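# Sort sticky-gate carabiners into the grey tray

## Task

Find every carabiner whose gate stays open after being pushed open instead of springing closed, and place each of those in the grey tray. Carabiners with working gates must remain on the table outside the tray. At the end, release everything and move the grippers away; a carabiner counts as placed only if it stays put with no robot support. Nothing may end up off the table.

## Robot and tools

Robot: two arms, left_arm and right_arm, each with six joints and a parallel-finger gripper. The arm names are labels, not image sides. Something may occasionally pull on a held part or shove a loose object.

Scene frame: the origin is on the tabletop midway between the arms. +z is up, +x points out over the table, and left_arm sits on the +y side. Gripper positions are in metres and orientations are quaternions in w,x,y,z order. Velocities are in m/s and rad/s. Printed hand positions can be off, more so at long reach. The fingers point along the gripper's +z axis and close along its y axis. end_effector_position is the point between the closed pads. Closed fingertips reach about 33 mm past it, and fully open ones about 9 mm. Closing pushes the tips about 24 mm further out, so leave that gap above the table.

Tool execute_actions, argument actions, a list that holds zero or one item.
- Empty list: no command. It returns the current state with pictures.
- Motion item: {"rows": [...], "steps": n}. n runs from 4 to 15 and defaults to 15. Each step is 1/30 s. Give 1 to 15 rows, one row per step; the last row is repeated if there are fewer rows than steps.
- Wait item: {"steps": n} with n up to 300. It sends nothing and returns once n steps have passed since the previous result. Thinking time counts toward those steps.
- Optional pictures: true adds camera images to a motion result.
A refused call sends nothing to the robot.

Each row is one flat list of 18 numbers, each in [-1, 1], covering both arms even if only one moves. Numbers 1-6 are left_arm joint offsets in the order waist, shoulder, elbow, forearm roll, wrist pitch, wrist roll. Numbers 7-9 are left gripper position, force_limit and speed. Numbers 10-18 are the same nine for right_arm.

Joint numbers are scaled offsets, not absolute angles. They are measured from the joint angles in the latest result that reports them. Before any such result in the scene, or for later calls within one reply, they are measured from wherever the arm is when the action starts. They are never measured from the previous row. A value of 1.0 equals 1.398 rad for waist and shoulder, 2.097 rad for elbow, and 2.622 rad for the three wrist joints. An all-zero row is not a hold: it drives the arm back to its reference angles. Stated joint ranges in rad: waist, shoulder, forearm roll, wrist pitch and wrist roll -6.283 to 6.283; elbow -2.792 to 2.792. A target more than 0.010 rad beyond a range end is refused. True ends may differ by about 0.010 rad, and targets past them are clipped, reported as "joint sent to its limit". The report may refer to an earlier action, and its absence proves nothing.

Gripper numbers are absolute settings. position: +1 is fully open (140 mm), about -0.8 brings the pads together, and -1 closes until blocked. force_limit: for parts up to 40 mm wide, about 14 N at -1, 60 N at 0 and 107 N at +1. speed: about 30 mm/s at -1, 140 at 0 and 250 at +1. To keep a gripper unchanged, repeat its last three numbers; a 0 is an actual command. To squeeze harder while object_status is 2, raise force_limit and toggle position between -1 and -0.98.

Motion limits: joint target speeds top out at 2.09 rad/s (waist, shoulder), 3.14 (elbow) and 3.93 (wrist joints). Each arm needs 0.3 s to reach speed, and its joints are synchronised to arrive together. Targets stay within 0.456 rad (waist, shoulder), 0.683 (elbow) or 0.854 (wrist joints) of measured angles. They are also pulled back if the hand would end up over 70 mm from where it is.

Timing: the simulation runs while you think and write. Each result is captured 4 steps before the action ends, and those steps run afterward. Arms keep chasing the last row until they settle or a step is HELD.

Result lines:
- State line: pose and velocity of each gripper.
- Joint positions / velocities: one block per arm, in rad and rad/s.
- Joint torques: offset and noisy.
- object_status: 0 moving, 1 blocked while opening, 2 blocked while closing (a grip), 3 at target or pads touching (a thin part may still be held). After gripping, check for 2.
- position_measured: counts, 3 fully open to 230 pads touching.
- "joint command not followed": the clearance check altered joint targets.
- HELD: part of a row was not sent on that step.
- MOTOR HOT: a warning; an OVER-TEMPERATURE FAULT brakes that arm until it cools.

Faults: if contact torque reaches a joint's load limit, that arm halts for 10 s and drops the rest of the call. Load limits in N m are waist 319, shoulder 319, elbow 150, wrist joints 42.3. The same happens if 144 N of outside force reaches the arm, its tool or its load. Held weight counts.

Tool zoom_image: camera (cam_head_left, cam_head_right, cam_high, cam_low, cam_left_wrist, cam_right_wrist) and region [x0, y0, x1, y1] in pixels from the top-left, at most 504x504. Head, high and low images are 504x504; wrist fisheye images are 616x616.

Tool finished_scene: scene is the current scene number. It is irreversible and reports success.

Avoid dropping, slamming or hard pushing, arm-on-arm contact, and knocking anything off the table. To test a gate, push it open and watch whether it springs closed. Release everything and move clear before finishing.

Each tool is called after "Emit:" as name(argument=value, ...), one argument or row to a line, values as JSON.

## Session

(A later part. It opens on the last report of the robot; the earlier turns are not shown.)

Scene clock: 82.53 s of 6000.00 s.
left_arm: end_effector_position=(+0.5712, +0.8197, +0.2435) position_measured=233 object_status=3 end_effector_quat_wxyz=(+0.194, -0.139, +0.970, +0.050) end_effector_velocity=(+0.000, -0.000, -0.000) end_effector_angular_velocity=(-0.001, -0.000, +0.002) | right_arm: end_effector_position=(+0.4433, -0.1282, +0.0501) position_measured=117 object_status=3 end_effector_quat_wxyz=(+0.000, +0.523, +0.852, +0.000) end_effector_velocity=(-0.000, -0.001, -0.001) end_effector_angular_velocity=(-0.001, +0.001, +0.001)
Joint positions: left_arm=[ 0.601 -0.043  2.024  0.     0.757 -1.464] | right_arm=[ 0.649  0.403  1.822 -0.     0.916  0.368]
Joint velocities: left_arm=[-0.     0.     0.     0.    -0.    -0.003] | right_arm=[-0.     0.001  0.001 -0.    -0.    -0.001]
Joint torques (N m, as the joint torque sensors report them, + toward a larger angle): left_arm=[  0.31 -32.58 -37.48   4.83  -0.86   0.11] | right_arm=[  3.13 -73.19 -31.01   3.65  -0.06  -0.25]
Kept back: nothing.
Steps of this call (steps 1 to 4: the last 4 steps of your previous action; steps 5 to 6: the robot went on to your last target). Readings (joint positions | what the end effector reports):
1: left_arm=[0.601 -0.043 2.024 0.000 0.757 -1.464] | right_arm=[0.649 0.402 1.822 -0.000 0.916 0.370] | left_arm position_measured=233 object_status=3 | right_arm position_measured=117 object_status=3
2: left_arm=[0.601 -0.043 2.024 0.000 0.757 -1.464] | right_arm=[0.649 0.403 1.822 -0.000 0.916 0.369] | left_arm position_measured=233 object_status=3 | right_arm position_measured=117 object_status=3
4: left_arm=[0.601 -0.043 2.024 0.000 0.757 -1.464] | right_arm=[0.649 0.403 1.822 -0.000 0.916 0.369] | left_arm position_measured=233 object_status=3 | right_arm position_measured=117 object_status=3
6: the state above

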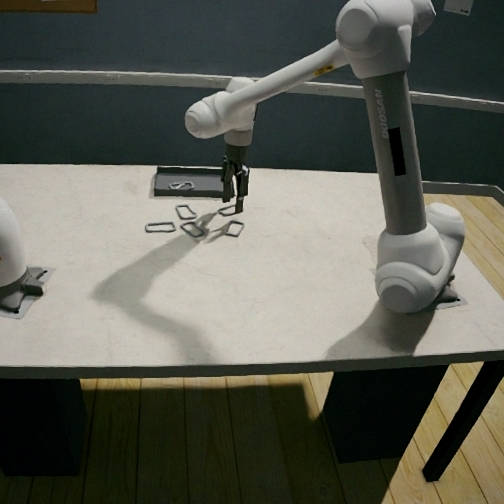

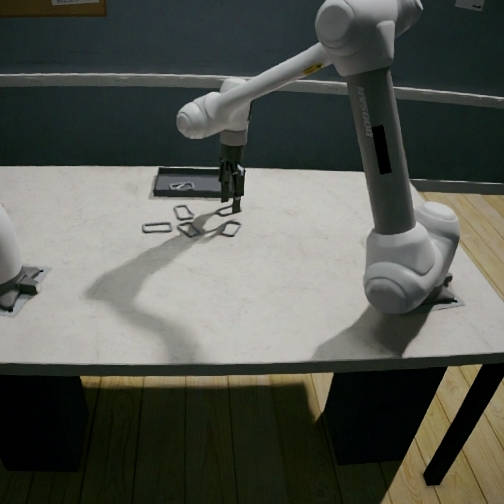

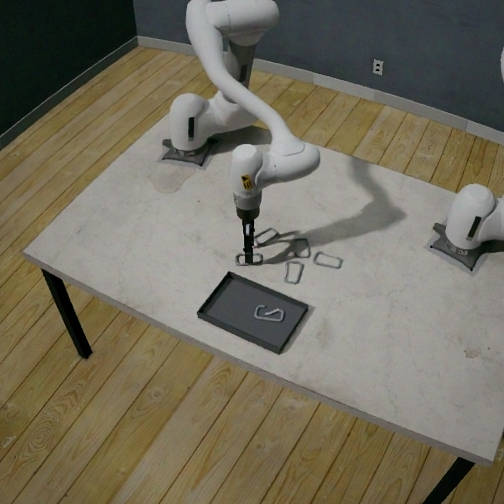

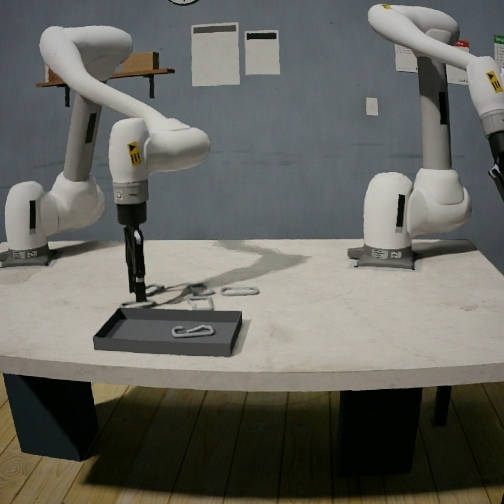

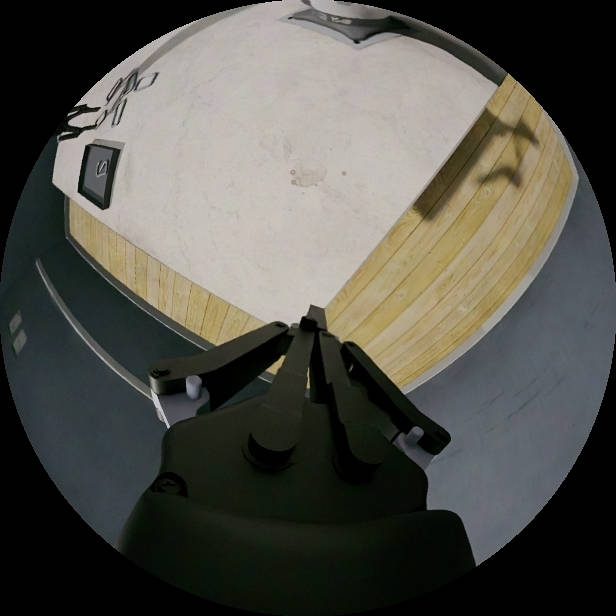

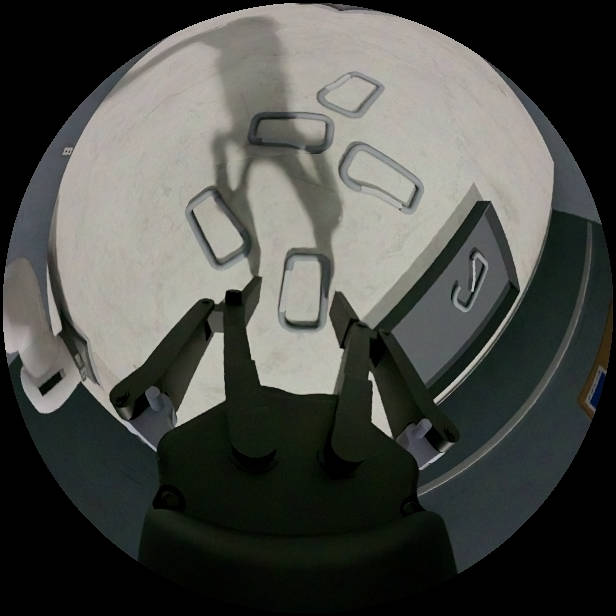

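Emit:
execute_actions(
  actions=[],
)

Scene clock: 83.07 s of 6000.00 s.
left_arm: end_effector_position=(+0.5712, +0.8197, +0.2435) position_measured=233 object_status=3 end_effector_quat_wxyz=(+0.194, -0.139, +0.970, +0.050) end_effector_velocity=(+0.000, +0.000, -0.001) end_effector_angular_velocity=(-0.000, +0.001, +0.000) | right_arm: end_effector_position=(+0.4434, -0.1283, +0.0501) position_measured=117 object_status=3 end_effector_quat_wxyz=(+0.000, +0.523, +0.852, +0.000) end_effector_velocity=(-0.000, +0.000, -0.000) end_effector_angular_velocity=(-0.000, +0.001, -0.001)
Joint positions: left_arm=[ 0.601 -0.043  2.024  0.     0.757 -1.464] | right_arm=[ 0.649  0.403  1.823 -0.     0.916  0.368]
Joint velocities: left_arm=[ 0.     0.001 -0.     0.     0.    -0.   ] | right_arm=[ 0.     0.001 -0.     0.001  0.     0.001]
Joint torques (N m, as the joint torque sensors report them, + toward a larger angle): left_arm=[ -0.85 -32.46 -37.38   4.88  -0.81   0.03] | right_arm=[  3.37 -74.11 -31.78   3.42  -0.11  -0.22]
Kept back: nothing.
Steps of this call (steps 1 to 15: the robot went on to your last target; step 16: nothing new was sent). Readings (joint positions | what the end effector reports):
1: left_arm=[0.601 -0.043 2.024 0.000 0.757 -1.464] | right_arm=[0.649 0.403 1.822 -0.000 0.916 0.368] | left_arm position_measured=233 object_status=3 | right_arm position_measured=117 object_status=3
2: left_arm=[0.601 -0.043 2.024 0.000 0.757 -1.464] | right_arm=[0.649 0.403 1.822 -0.000 0.916 0.368] | left_arm position_measured=233 object_status=3 | right_arm position_measured=117 object_status=3
4: left_arm=[0.601 -0.043 2.024 0.000 0.757 -1.464] | right_arm=[0.649 0.403 1.823 -0.000 0.916 0.368] | left_arm position_measured=233 object_status=3 | right_arm position_measured=117 object_status=3
8: left_arm=[0.601 -0.043 2.024 0.000 0.757 -1.464] | right_arm=[0.649 0.403 1.823 -0.000 0.916 0.368] | left_arm position_measured=233 object_status=3 | right_arm position_measured=117 object_status=3
16: the state above
All arms were judged still, so your last target was given up. Only a new action makes them travel on or press farther. Fingers that are still opening or closing keep moving.

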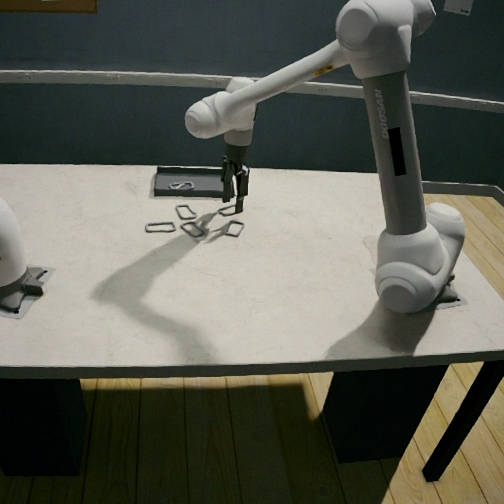

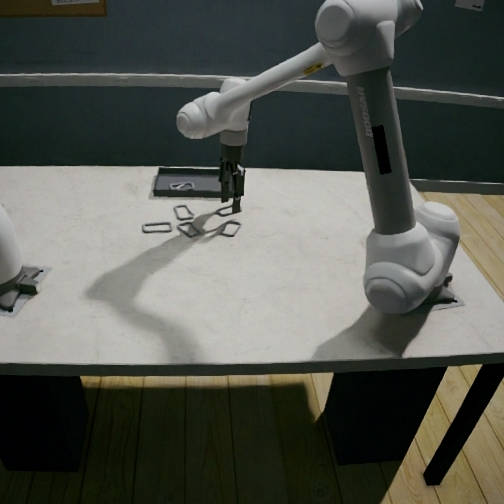

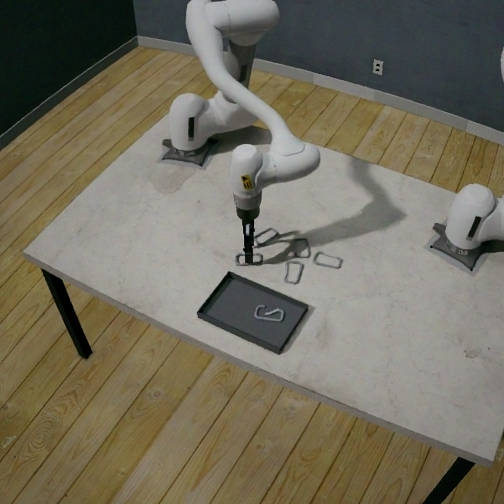

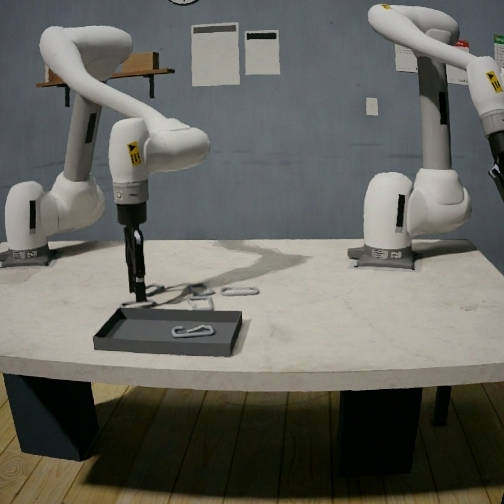

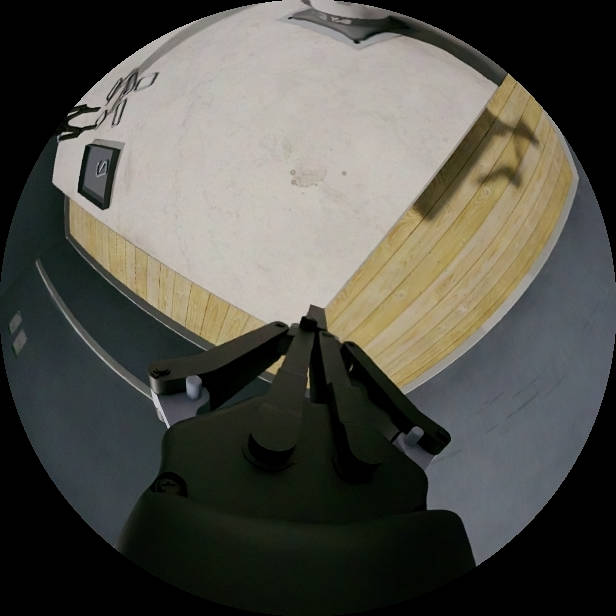

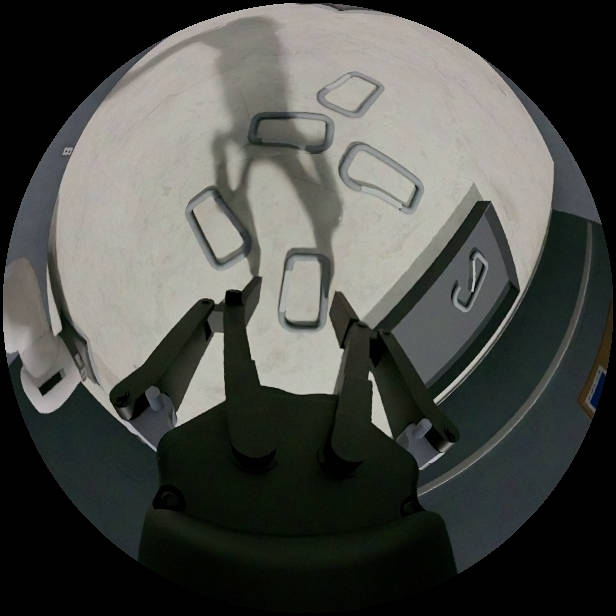

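Emit:
execute_actions(
  actions=[
    {"rows":[[0,0,0,0,0,0,-1,0,0,-0.001,0.015,0.0003,0,-0.0085,-0.03,0.1,-0.5,0]],"steps":15},
  ],
  pictures=true,
)

Emit:
zoom_image(
  camera="cam_right_wrist",
  region=[200,200,400,400],
)

Scene clock: 83.67 s of 6000.00 s.
left_arm: end_effector_position=(+0.5712, +0.8197, +0.2435) position_measured=233 object_status=3 end_effector_quat_wxyz=(+0.194, -0.139, +0.970, +0.050) end_effector_velocity=(+0.000, +0.000, -0.000) end_effector_angular_velocity=(-0.000, +0.000, +0.000) | right_arm: end_effector_position=(+0.4472, -0.1254, +0.0355) position_measured=117 object_status=3 end_effector_quat_wxyz=(+0.000, +0.491, +0.871, +0.001) end_effector_velocity=(+0.001, +0.001, -0.003) end_effector_angular_velocity=(-0.000, +0.000, +0.012)
Joint positions: left_arm=[ 0.601 -0.043  2.024  0.     0.757 -1.464] | right_arm=[ 0.647  0.424  1.823 -0.     0.894  0.29 ]
Joint velocities: left_arm=[-0.  0.  0.  0. -0. -0.] | right_arm=[-0.     0.004 -0.001 -0.    -0.003 -0.012]
Joint torques (N m, as the joint torque sensors report them, + toward a larger angle): left_arm=[ -0.15 -32.78 -37.26   4.9   -0.84  -0.03] | right_arm=[  2.37 -76.6  -30.82   3.66  -0.41  -0.18]
Steps of this call (steps 1 to 7: nothing new was sent; steps 8 to 18: the first 11 steps of this action). Readings (joint positions | what the end effector reports):
8: left_arm=[0.601 -0.043 2.024 0.000 0.757 -1.464] | right_arm=[0.649 0.403 1.823 -0.000 0.916 0.368] | left_arm position_measured=233 object_status=3 | right_arm position_measured=117 object_status=3
9: left_arm=[0.601 -0.043 2.024 0.000 0.757 -1.464] | right_arm=[0.649 0.405 1.823 -0.000 0.914 0.361] | left_arm position_measured=233 object_status=3 | right_arm position_measured=117 object_status=3
11: left_arm=[0.601 -0.043 2.024 0.000 0.757 -1.464] | right_arm=[0.648 0.415 1.823 -0.000 0.903 0.323] | left_arm position_measured=233 object_status=3 | right_arm position_measured=117 object_status=3
15: left_arm=[0.601 -0.043 2.024 0.000 0.757 -1.464] | right_arm=[0.647 0.423 1.823 -0.000 0.895 0.293] | left_arm position_measured=233 object_status=3 | right_arm position_measured=117 object_status=3
18: the state above

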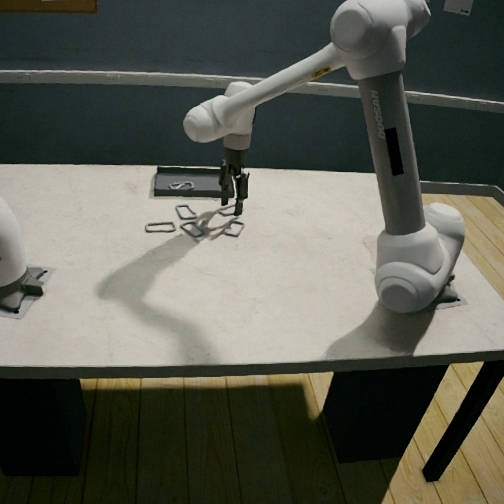

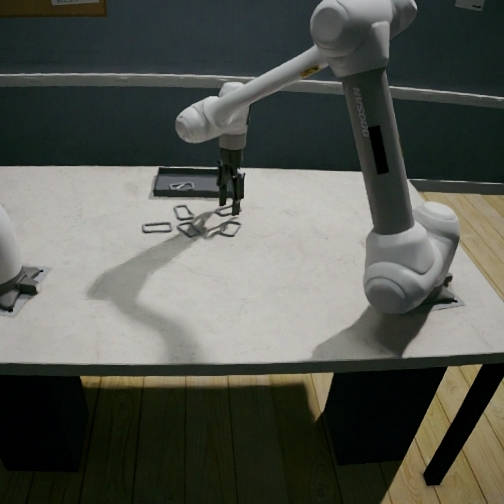

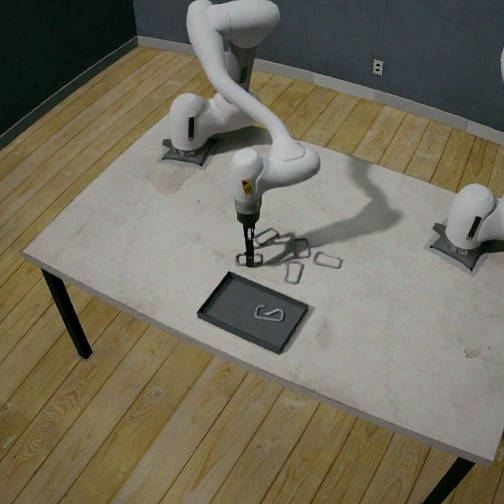

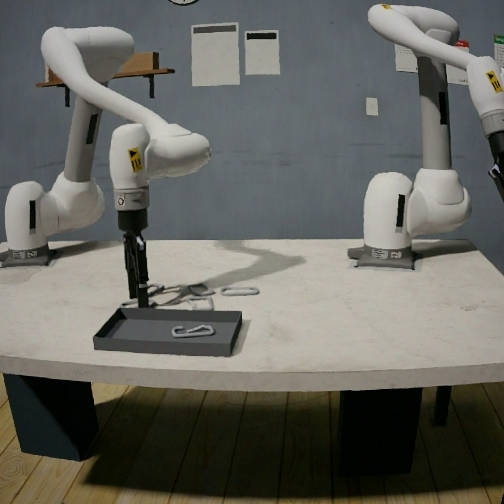

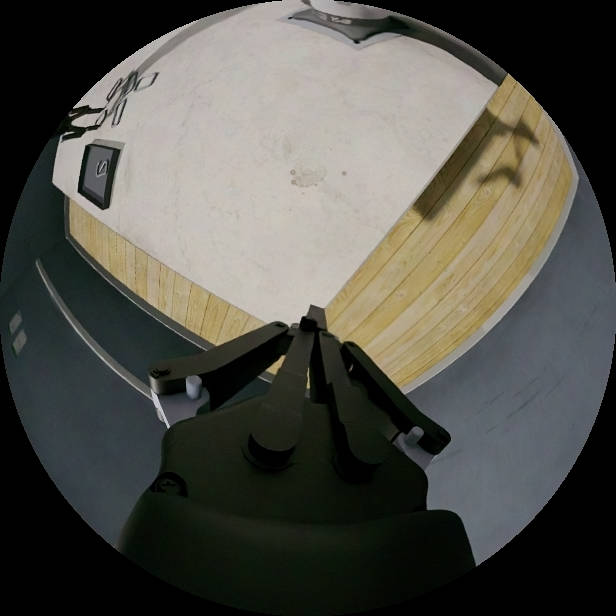

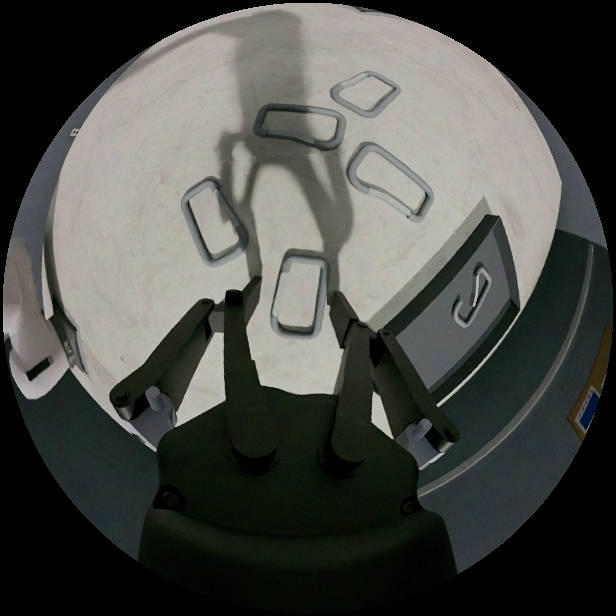

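Region (200, 200, 400, 400) of cam_right_wrist's 616x616 image, scaled by 2.520, with more detail than that image has.

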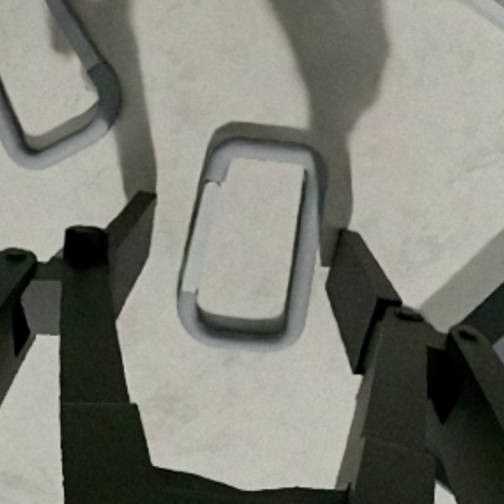

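Good. Stage close.

Emit:
execute_actions(
  actions=[
    {"rows":[[0,0,0,0,0,0,-1,0,0,0,0,0,0,0,0,-0.25,-0.7,-0.3]],"steps":15},
  ],
)

Emit:
execute_actions(
  actions=[
    {"steps":20},
  ],
)

Scene clock: 84.17 s of 6000.00 s.
left_arm: end_effector_position=(+0.5712, +0.8197, +0.2435) position_measured=233 object_status=3 end_effector_quat_wxyz=(+0.194, -0.139, +0.970, +0.050) end_effector_velocity=(-0.000, +0.000, -0.000) end_effector_angular_velocity=(-0.000, +0.000, +0.001) | right_arm: end_effector_position=(+0.4473, -0.1254, +0.0354) position_measured=159 object_status=0 end_effector_quat_wxyz=(+0.000, +0.490, +0.871, +0.001) end_effector_velocity=(+0.000, +0.000, +0.001) end_effector_angular_velocity=(+0.001, -0.000, -0.000)
Joint positions: left_arm=[ 0.601 -0.043  2.024  0.     0.757 -1.464] | right_arm=[ 0.647  0.424  1.823 -0.     0.894  0.29 ]
Joint velocities: left_arm=[ 0.     0.001  0.     0.    -0.    -0.   ] | right_arm=[ 0.    -0.001 -0.     0.001 -0.     0.   ]
Joint torques (N m, as the joint torque sensors report them, + toward a larger angle): left_arm=[ -0.46 -32.72 -37.48   4.82  -0.79   0.04] | right_arm=[  3.13 -55.73 -16.29   4.21   1.22  -0.08]
Steps of this call (steps 1 to 4: the last 4 steps of your previous action; steps 5 to 15: the first 11 steps of this action). Readings (joint positions | what the end effector reports):
5: left_arm=[0.601 -0.043 2.024 0.000 0.757 -1.464] | right_arm=[0.647 0.424 1.823 -0.000 0.894 0.290] | left_arm position_measured=233 object_status=3 | right_arm position_measured=117 object_status=0
6: left_arm=[0.601 -0.043 2.024 0.000 0.757 -1.464] | right_arm=[0.647 0.424 1.823 -0.000 0.894 0.290] | left_arm position_measured=233 object_status=3 | right_arm position_measured=119 object_status=0
8: left_arm=[0.601 -0.043 2.024 0.000 0.757 -1.464] | right_arm=[0.647 0.424 1.823 -0.000 0.894 0.290] | left_arm position_measured=233 object_status=3 | right_arm position_measured=130 object_status=0
12: left_arm=[0.601 -0.043 2.024 0.000 0.757 -1.464] | right_arm=[0.647 0.424 1.823 -0.000 0.894 0.290] | left_arm position_measured=233 object_status=3 | right_arm position_measured=153 object_status=0
15: the state above

Scene clock: 84.83 s of 6000.00 s.
left_arm: end_effector_position=(+0.5712, +0.8197, +0.2435) position_measured=233 object_status=3 end_effector_quat_wxyz=(+0.194, -0.139, +0.970, +0.050) end_effector_velocity=(+0.000, -0.000, -0.000) end_effector_angular_velocity=(-0.001, +0.000, +0.002) | right_arm: end_effector_position=(+0.4472, -0.1254, +0.0355) position_measured=159 object_status=2 end_effector_quat_wxyz=(+0.000, +0.491, +0.871, +0.001) end_effector_velocity=(+0.000, +0.000, +0.000) end_effector_angular_velocity=(+0.001, -0.001, +0.001)
Joint positions: left_arm=[ 0.601 -0.043  2.024  0.     0.757 -1.464] | right_arm=[ 0.647  0.424  1.823 -0.     0.894  0.29 ]
Joint velocities: left_arm=[-0.     0.001  0.    -0.001  0.    -0.002] | right_arm=[ 0.    -0.    -0.     0.    -0.    -0.001]
Joint torques (N m, as the joint torque sensors report them, + toward a larger angle): left_arm=[ -0.29 -32.39 -37.65   4.88  -0.82   0.08] | right_arm=[  4.78 -60.26 -16.48   3.91   2.26  -0.3 ]
Kept back: nothing.
Steps of this call (steps 1 to 4: the last 4 steps of your previous action; steps 5 to 15: the robot went on to your last target; steps 16 to 20: nothing new was sent). Readings (joint positions | what the end effector reports):
1: left_arm=[0.601 -0.043 2.024 0.000 0.757 -1.464] | right_arm=[0.647 0.424 1.823 -0.000 0.894 0.290] | left_arm position_measured=233 object_status=3 | right_arm position_measured=159 object_status=0
2: left_arm=[0.601 -0.043 2.024 0.000 0.757 -1.464] | right_arm=[0.647 0.424 1.823 -0.000 0.894 0.290] | left_arm position_measured=233 object_status=3 | right_arm position_measured=159 object_status=0
4: left_arm=[0.601 -0.043 2.024 0.000 0.757 -1.464] | right_arm=[0.647 0.424 1.823 -0.000 0.894 0.290] | left_arm position_measured=233 object_status=3 | right_arm position_measured=159 object_status=0
8: left_arm=[0.601 -0.043 2.024 0.000 0.757 -1.464] | right_arm=[0.647 0.424 1.823 -0.000 0.894 0.290] | left_arm position_measured=233 object_status=3 | right_arm position_measured=159 object_status=0
20: the state above
All arms were judged still, so your last target was given up. Only a new action makes them travel on or press farther. Fingers that are still opening or closing keep moving.

Raise 4 mm then close.

Emit:
execute_actions(
  actions=[
    {"rows":[[0,0,0,0,0,0,-1,0,0,0,-0.0035,-0.0015,0,0.003,0,-0.25,-0.7,-0.3],[0,0,0,0,0,0,-1,0,0,0,-0.0035,-0.0015,0,0.003,0,-0.25,-0.7,-0.3],[0,0,0,0,0,0,-1,0,0,0,-0.0035,-0.0015,0,0.003,0,-0.25,-0.7,-0.3],[0,0,0,0,0,0,-1,0,0,0,-0.0035,-0.0015,0,0.003,0,-0.25,-0.7,-0.3],[0,0,0,0,0,0,-1,0,0,0,-0.0035,-0.0015,0,0.003,0,-0.25,-0.7,-0.3],[0,0,0,0,0,0,-1,0,0,0,-0.0035,-0.0015,0,0.003,0,-0.25,-0.7,-0.3],[0,0,0,0,0,0,-1,0,0,0,-0.0035,-0.0015,0,0.003,0,-0.4,-0.4,-0.5]],"steps":15},
  ],
)

Emit:
execute_actions(
  actions=[
    {"steps":10},
  ],
  pictures=true,
)

Emit:
zoom_image(
  camera="cam_right_wrist",
  region=[200,200,400,400],
)

Scene clock: 85.43 s of 6000.00 s.
left_arm: end_effector_position=(+0.5712, +0.8197, +0.2435) position_measured=233 object_status=3 end_effector_quat_wxyz=(+0.194, -0.139, +0.970, +0.050) end_effector_velocity=(-0.000, -0.000, +0.001) end_effector_angular_velocity=(+0.000, -0.002, +0.000) | right_arm: end_effector_position=(+0.4473, -0.1254, +0.0402) position_measured=171 object_status=0 end_effector_quat_wxyz=(+0.000, +0.491, +0.871, +0.001) end_effector_velocity=(+0.000, -0.000, +0.001) end_effector_angular_velocity=(-0.000, -0.001, -0.000)
Joint positions: left_arm=[ 0.601 -0.043  2.024  0.     0.757 -1.464] | right_arm=[ 0.647  0.419  1.82  -0.     0.902  0.29 ]
Joint velocities: left_arm=[-0.    -0.002 -0.    -0.    -0.    -0.001] | right_arm=[-0.    -0.001 -0.001 -0.001  0.001  0.001]
Joint torques (N m, as the joint torque sensors report them, + toward a larger angle): left_arm=[ -0.58 -32.85 -37.17   4.85  -0.92   0.02] | right_arm=[  2.13 -75.95 -31.04   3.42  -0.29  -0.11]
Steps of this call (steps 1 to 7: nothing new was sent; steps 8 to 18: the first 11 steps of this action). Readings (joint positions | what the end effector reports):
8: left_arm=[0.601 -0.043 2.024 0.000 0.757 -1.464] | right_arm=[0.647 0.423 1.823 -0.000 0.894 0.290] | left_arm position_measured=233 object_status=3 | right_arm position_measured=159 object_status=2
9: left_arm=[0.601 -0.043 2.024 0.000 0.757 -1.464] | right_arm=[0.647 0.422 1.823 -0.000 0.896 0.290] | left_arm position_measured=233 object_status=3 | right_arm position_measured=159 object_status=2
11: left_arm=[0.601 -0.043 2.024 0.000 0.757 -1.464] | right_arm=[0.647 0.420 1.821 -0.000 0.900 0.290] | left_arm position_measured=233 object_status=3 | right_arm position_measured=160 object_status=0
15: left_arm=[0.601 -0.043 2.024 0.000 0.757 -1.464] | right_arm=[0.647 0.419 1.820 -0.000 0.901 0.290] | left_arm position_measured=233 object_status=3 | right_arm position_measured=162 object_status=0
18: the state above

Scene clock: 85.77 s of 6000.00 s.
left_arm: end_effector_position=(+0.5712, +0.8197, +0.2435) position_measured=233 object_status=3 end_effector_quat_wxyz=(+0.194, -0.139, +0.970, +0.050) end_effector_velocity=(+0.000, -0.000, -0.000) end_effector_angular_velocity=(-0.000, -0.000, -0.001) | right_arm: end_effector_position=(+0.4473, -0.1254, +0.0403) position_measured=171 object_status=2 end_effector_quat_wxyz=(+0.000, +0.491, +0.871, +0.001) end_effector_velocity=(-0.000, -0.000, -0.000) end_effector_angular_velocity=(-0.000, +0.000, -0.000)
Joint positions: left_arm=[ 0.601 -0.043  2.024  0.     0.757 -1.464] | right_arm=[ 0.647  0.419  1.82  -0.     0.902  0.29 ]
Joint velocities: left_arm=[-0.     0.    -0.    -0.001 -0.     0.001] | right_arm=[-0.    -0.     0.001  0.    -0.     0.   ]
Joint torques (N m, as the joint torque sensors report them, + toward a larger angle): left_arm=[ -0.5  -32.34 -37.16   4.85  -0.77   0.01] | right_arm=[  3.94 -75.46 -30.97   3.78  -0.43  -0.14]
Kept back: nothing.
Steps of this call (steps 1 to 4: the last 4 steps of your previous action; steps 5 to 10: the robot went on to your last target). Readings (joint positions | what the end effector reports):
1: left_arm=[0.601 -0.043 2.024 0.000 0.757 -1.464] | right_arm=[0.647 0.419 1.820 -0.000 0.902 0.290] | left_arm position_measured=233 object_status=3 | right_arm position_measured=171 object_status=0
2: left_arm=[0.601 -0.043 2.024 0.000 0.757 -1.464] | right_arm=[0.647 0.419 1.820 -0.000 0.902 0.290] | left_arm position_measured=233 object_status=3 | right_arm position_measured=171 object_status=0
4: left_arm=[0.601 -0.043 2.024 0.000 0.757 -1.464] | right_arm=[0.647 0.419 1.820 -0.000 0.902 0.290] | left_arm position_measured=233 object_status=3 | right_arm position_measured=171 object_status=2
8: left_arm=[0.601 -0.043 2.024 0.000 0.757 -1.464] | right_arm=[0.647 0.419 1.820 -0.000 0.902 0.290] | left_arm position_measured=233 object_status=3 | right_arm position_measured=171 object_status=2
10: the state above

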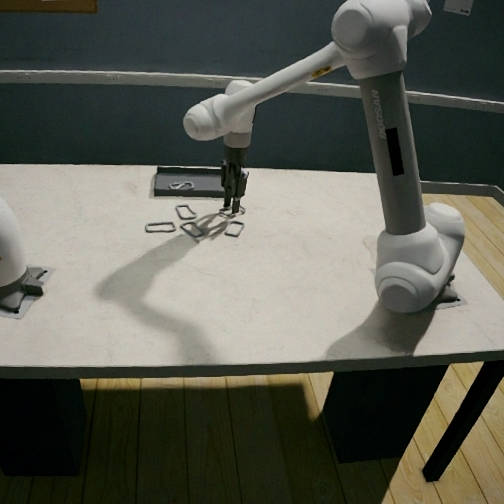

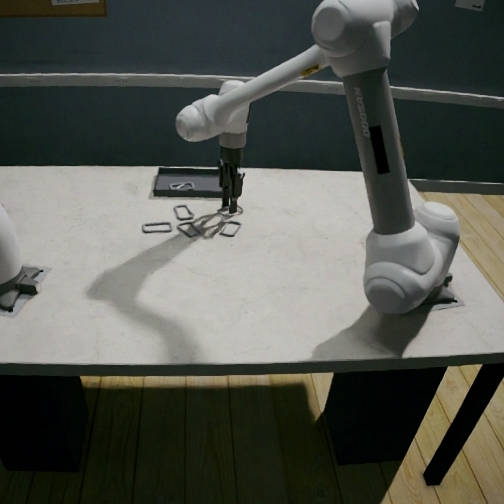

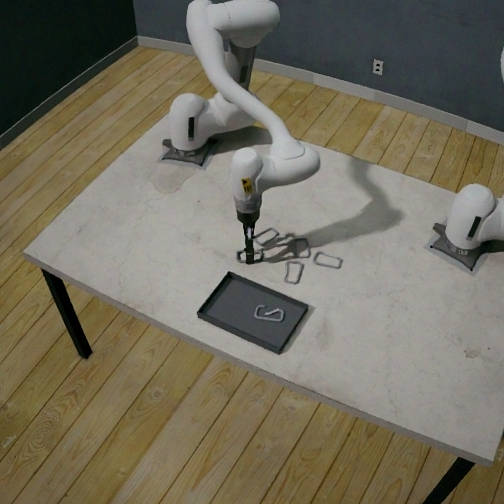

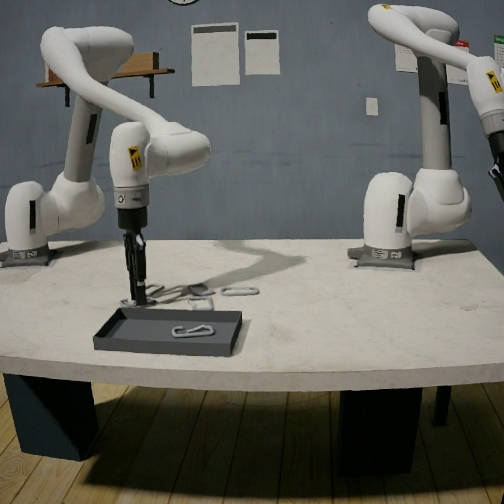

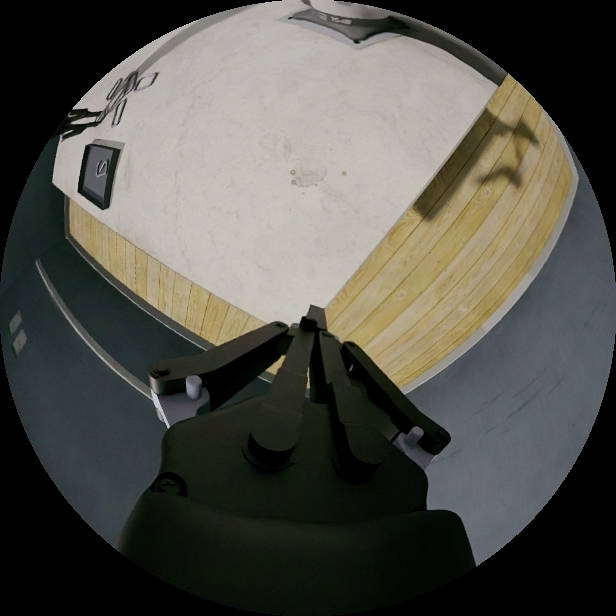

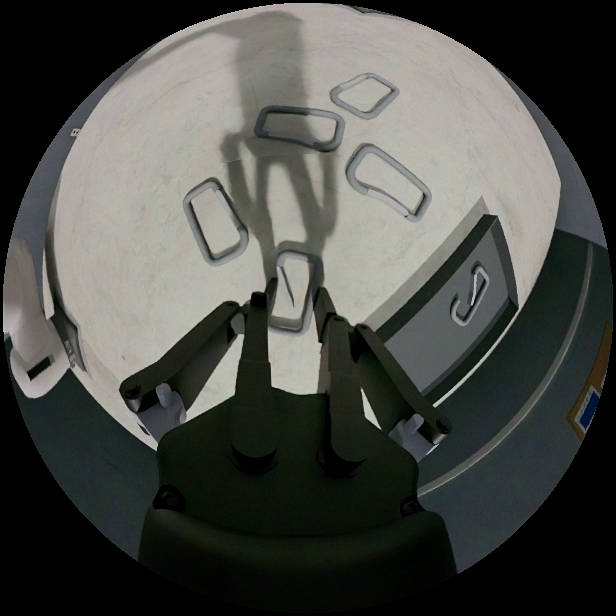

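Region (200, 200, 400, 400) of cam_right_wrist's 616x616 image, scaled by 2.520, with more detail than that image has.

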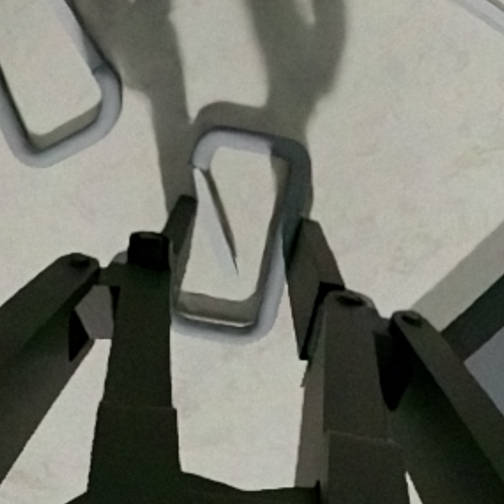

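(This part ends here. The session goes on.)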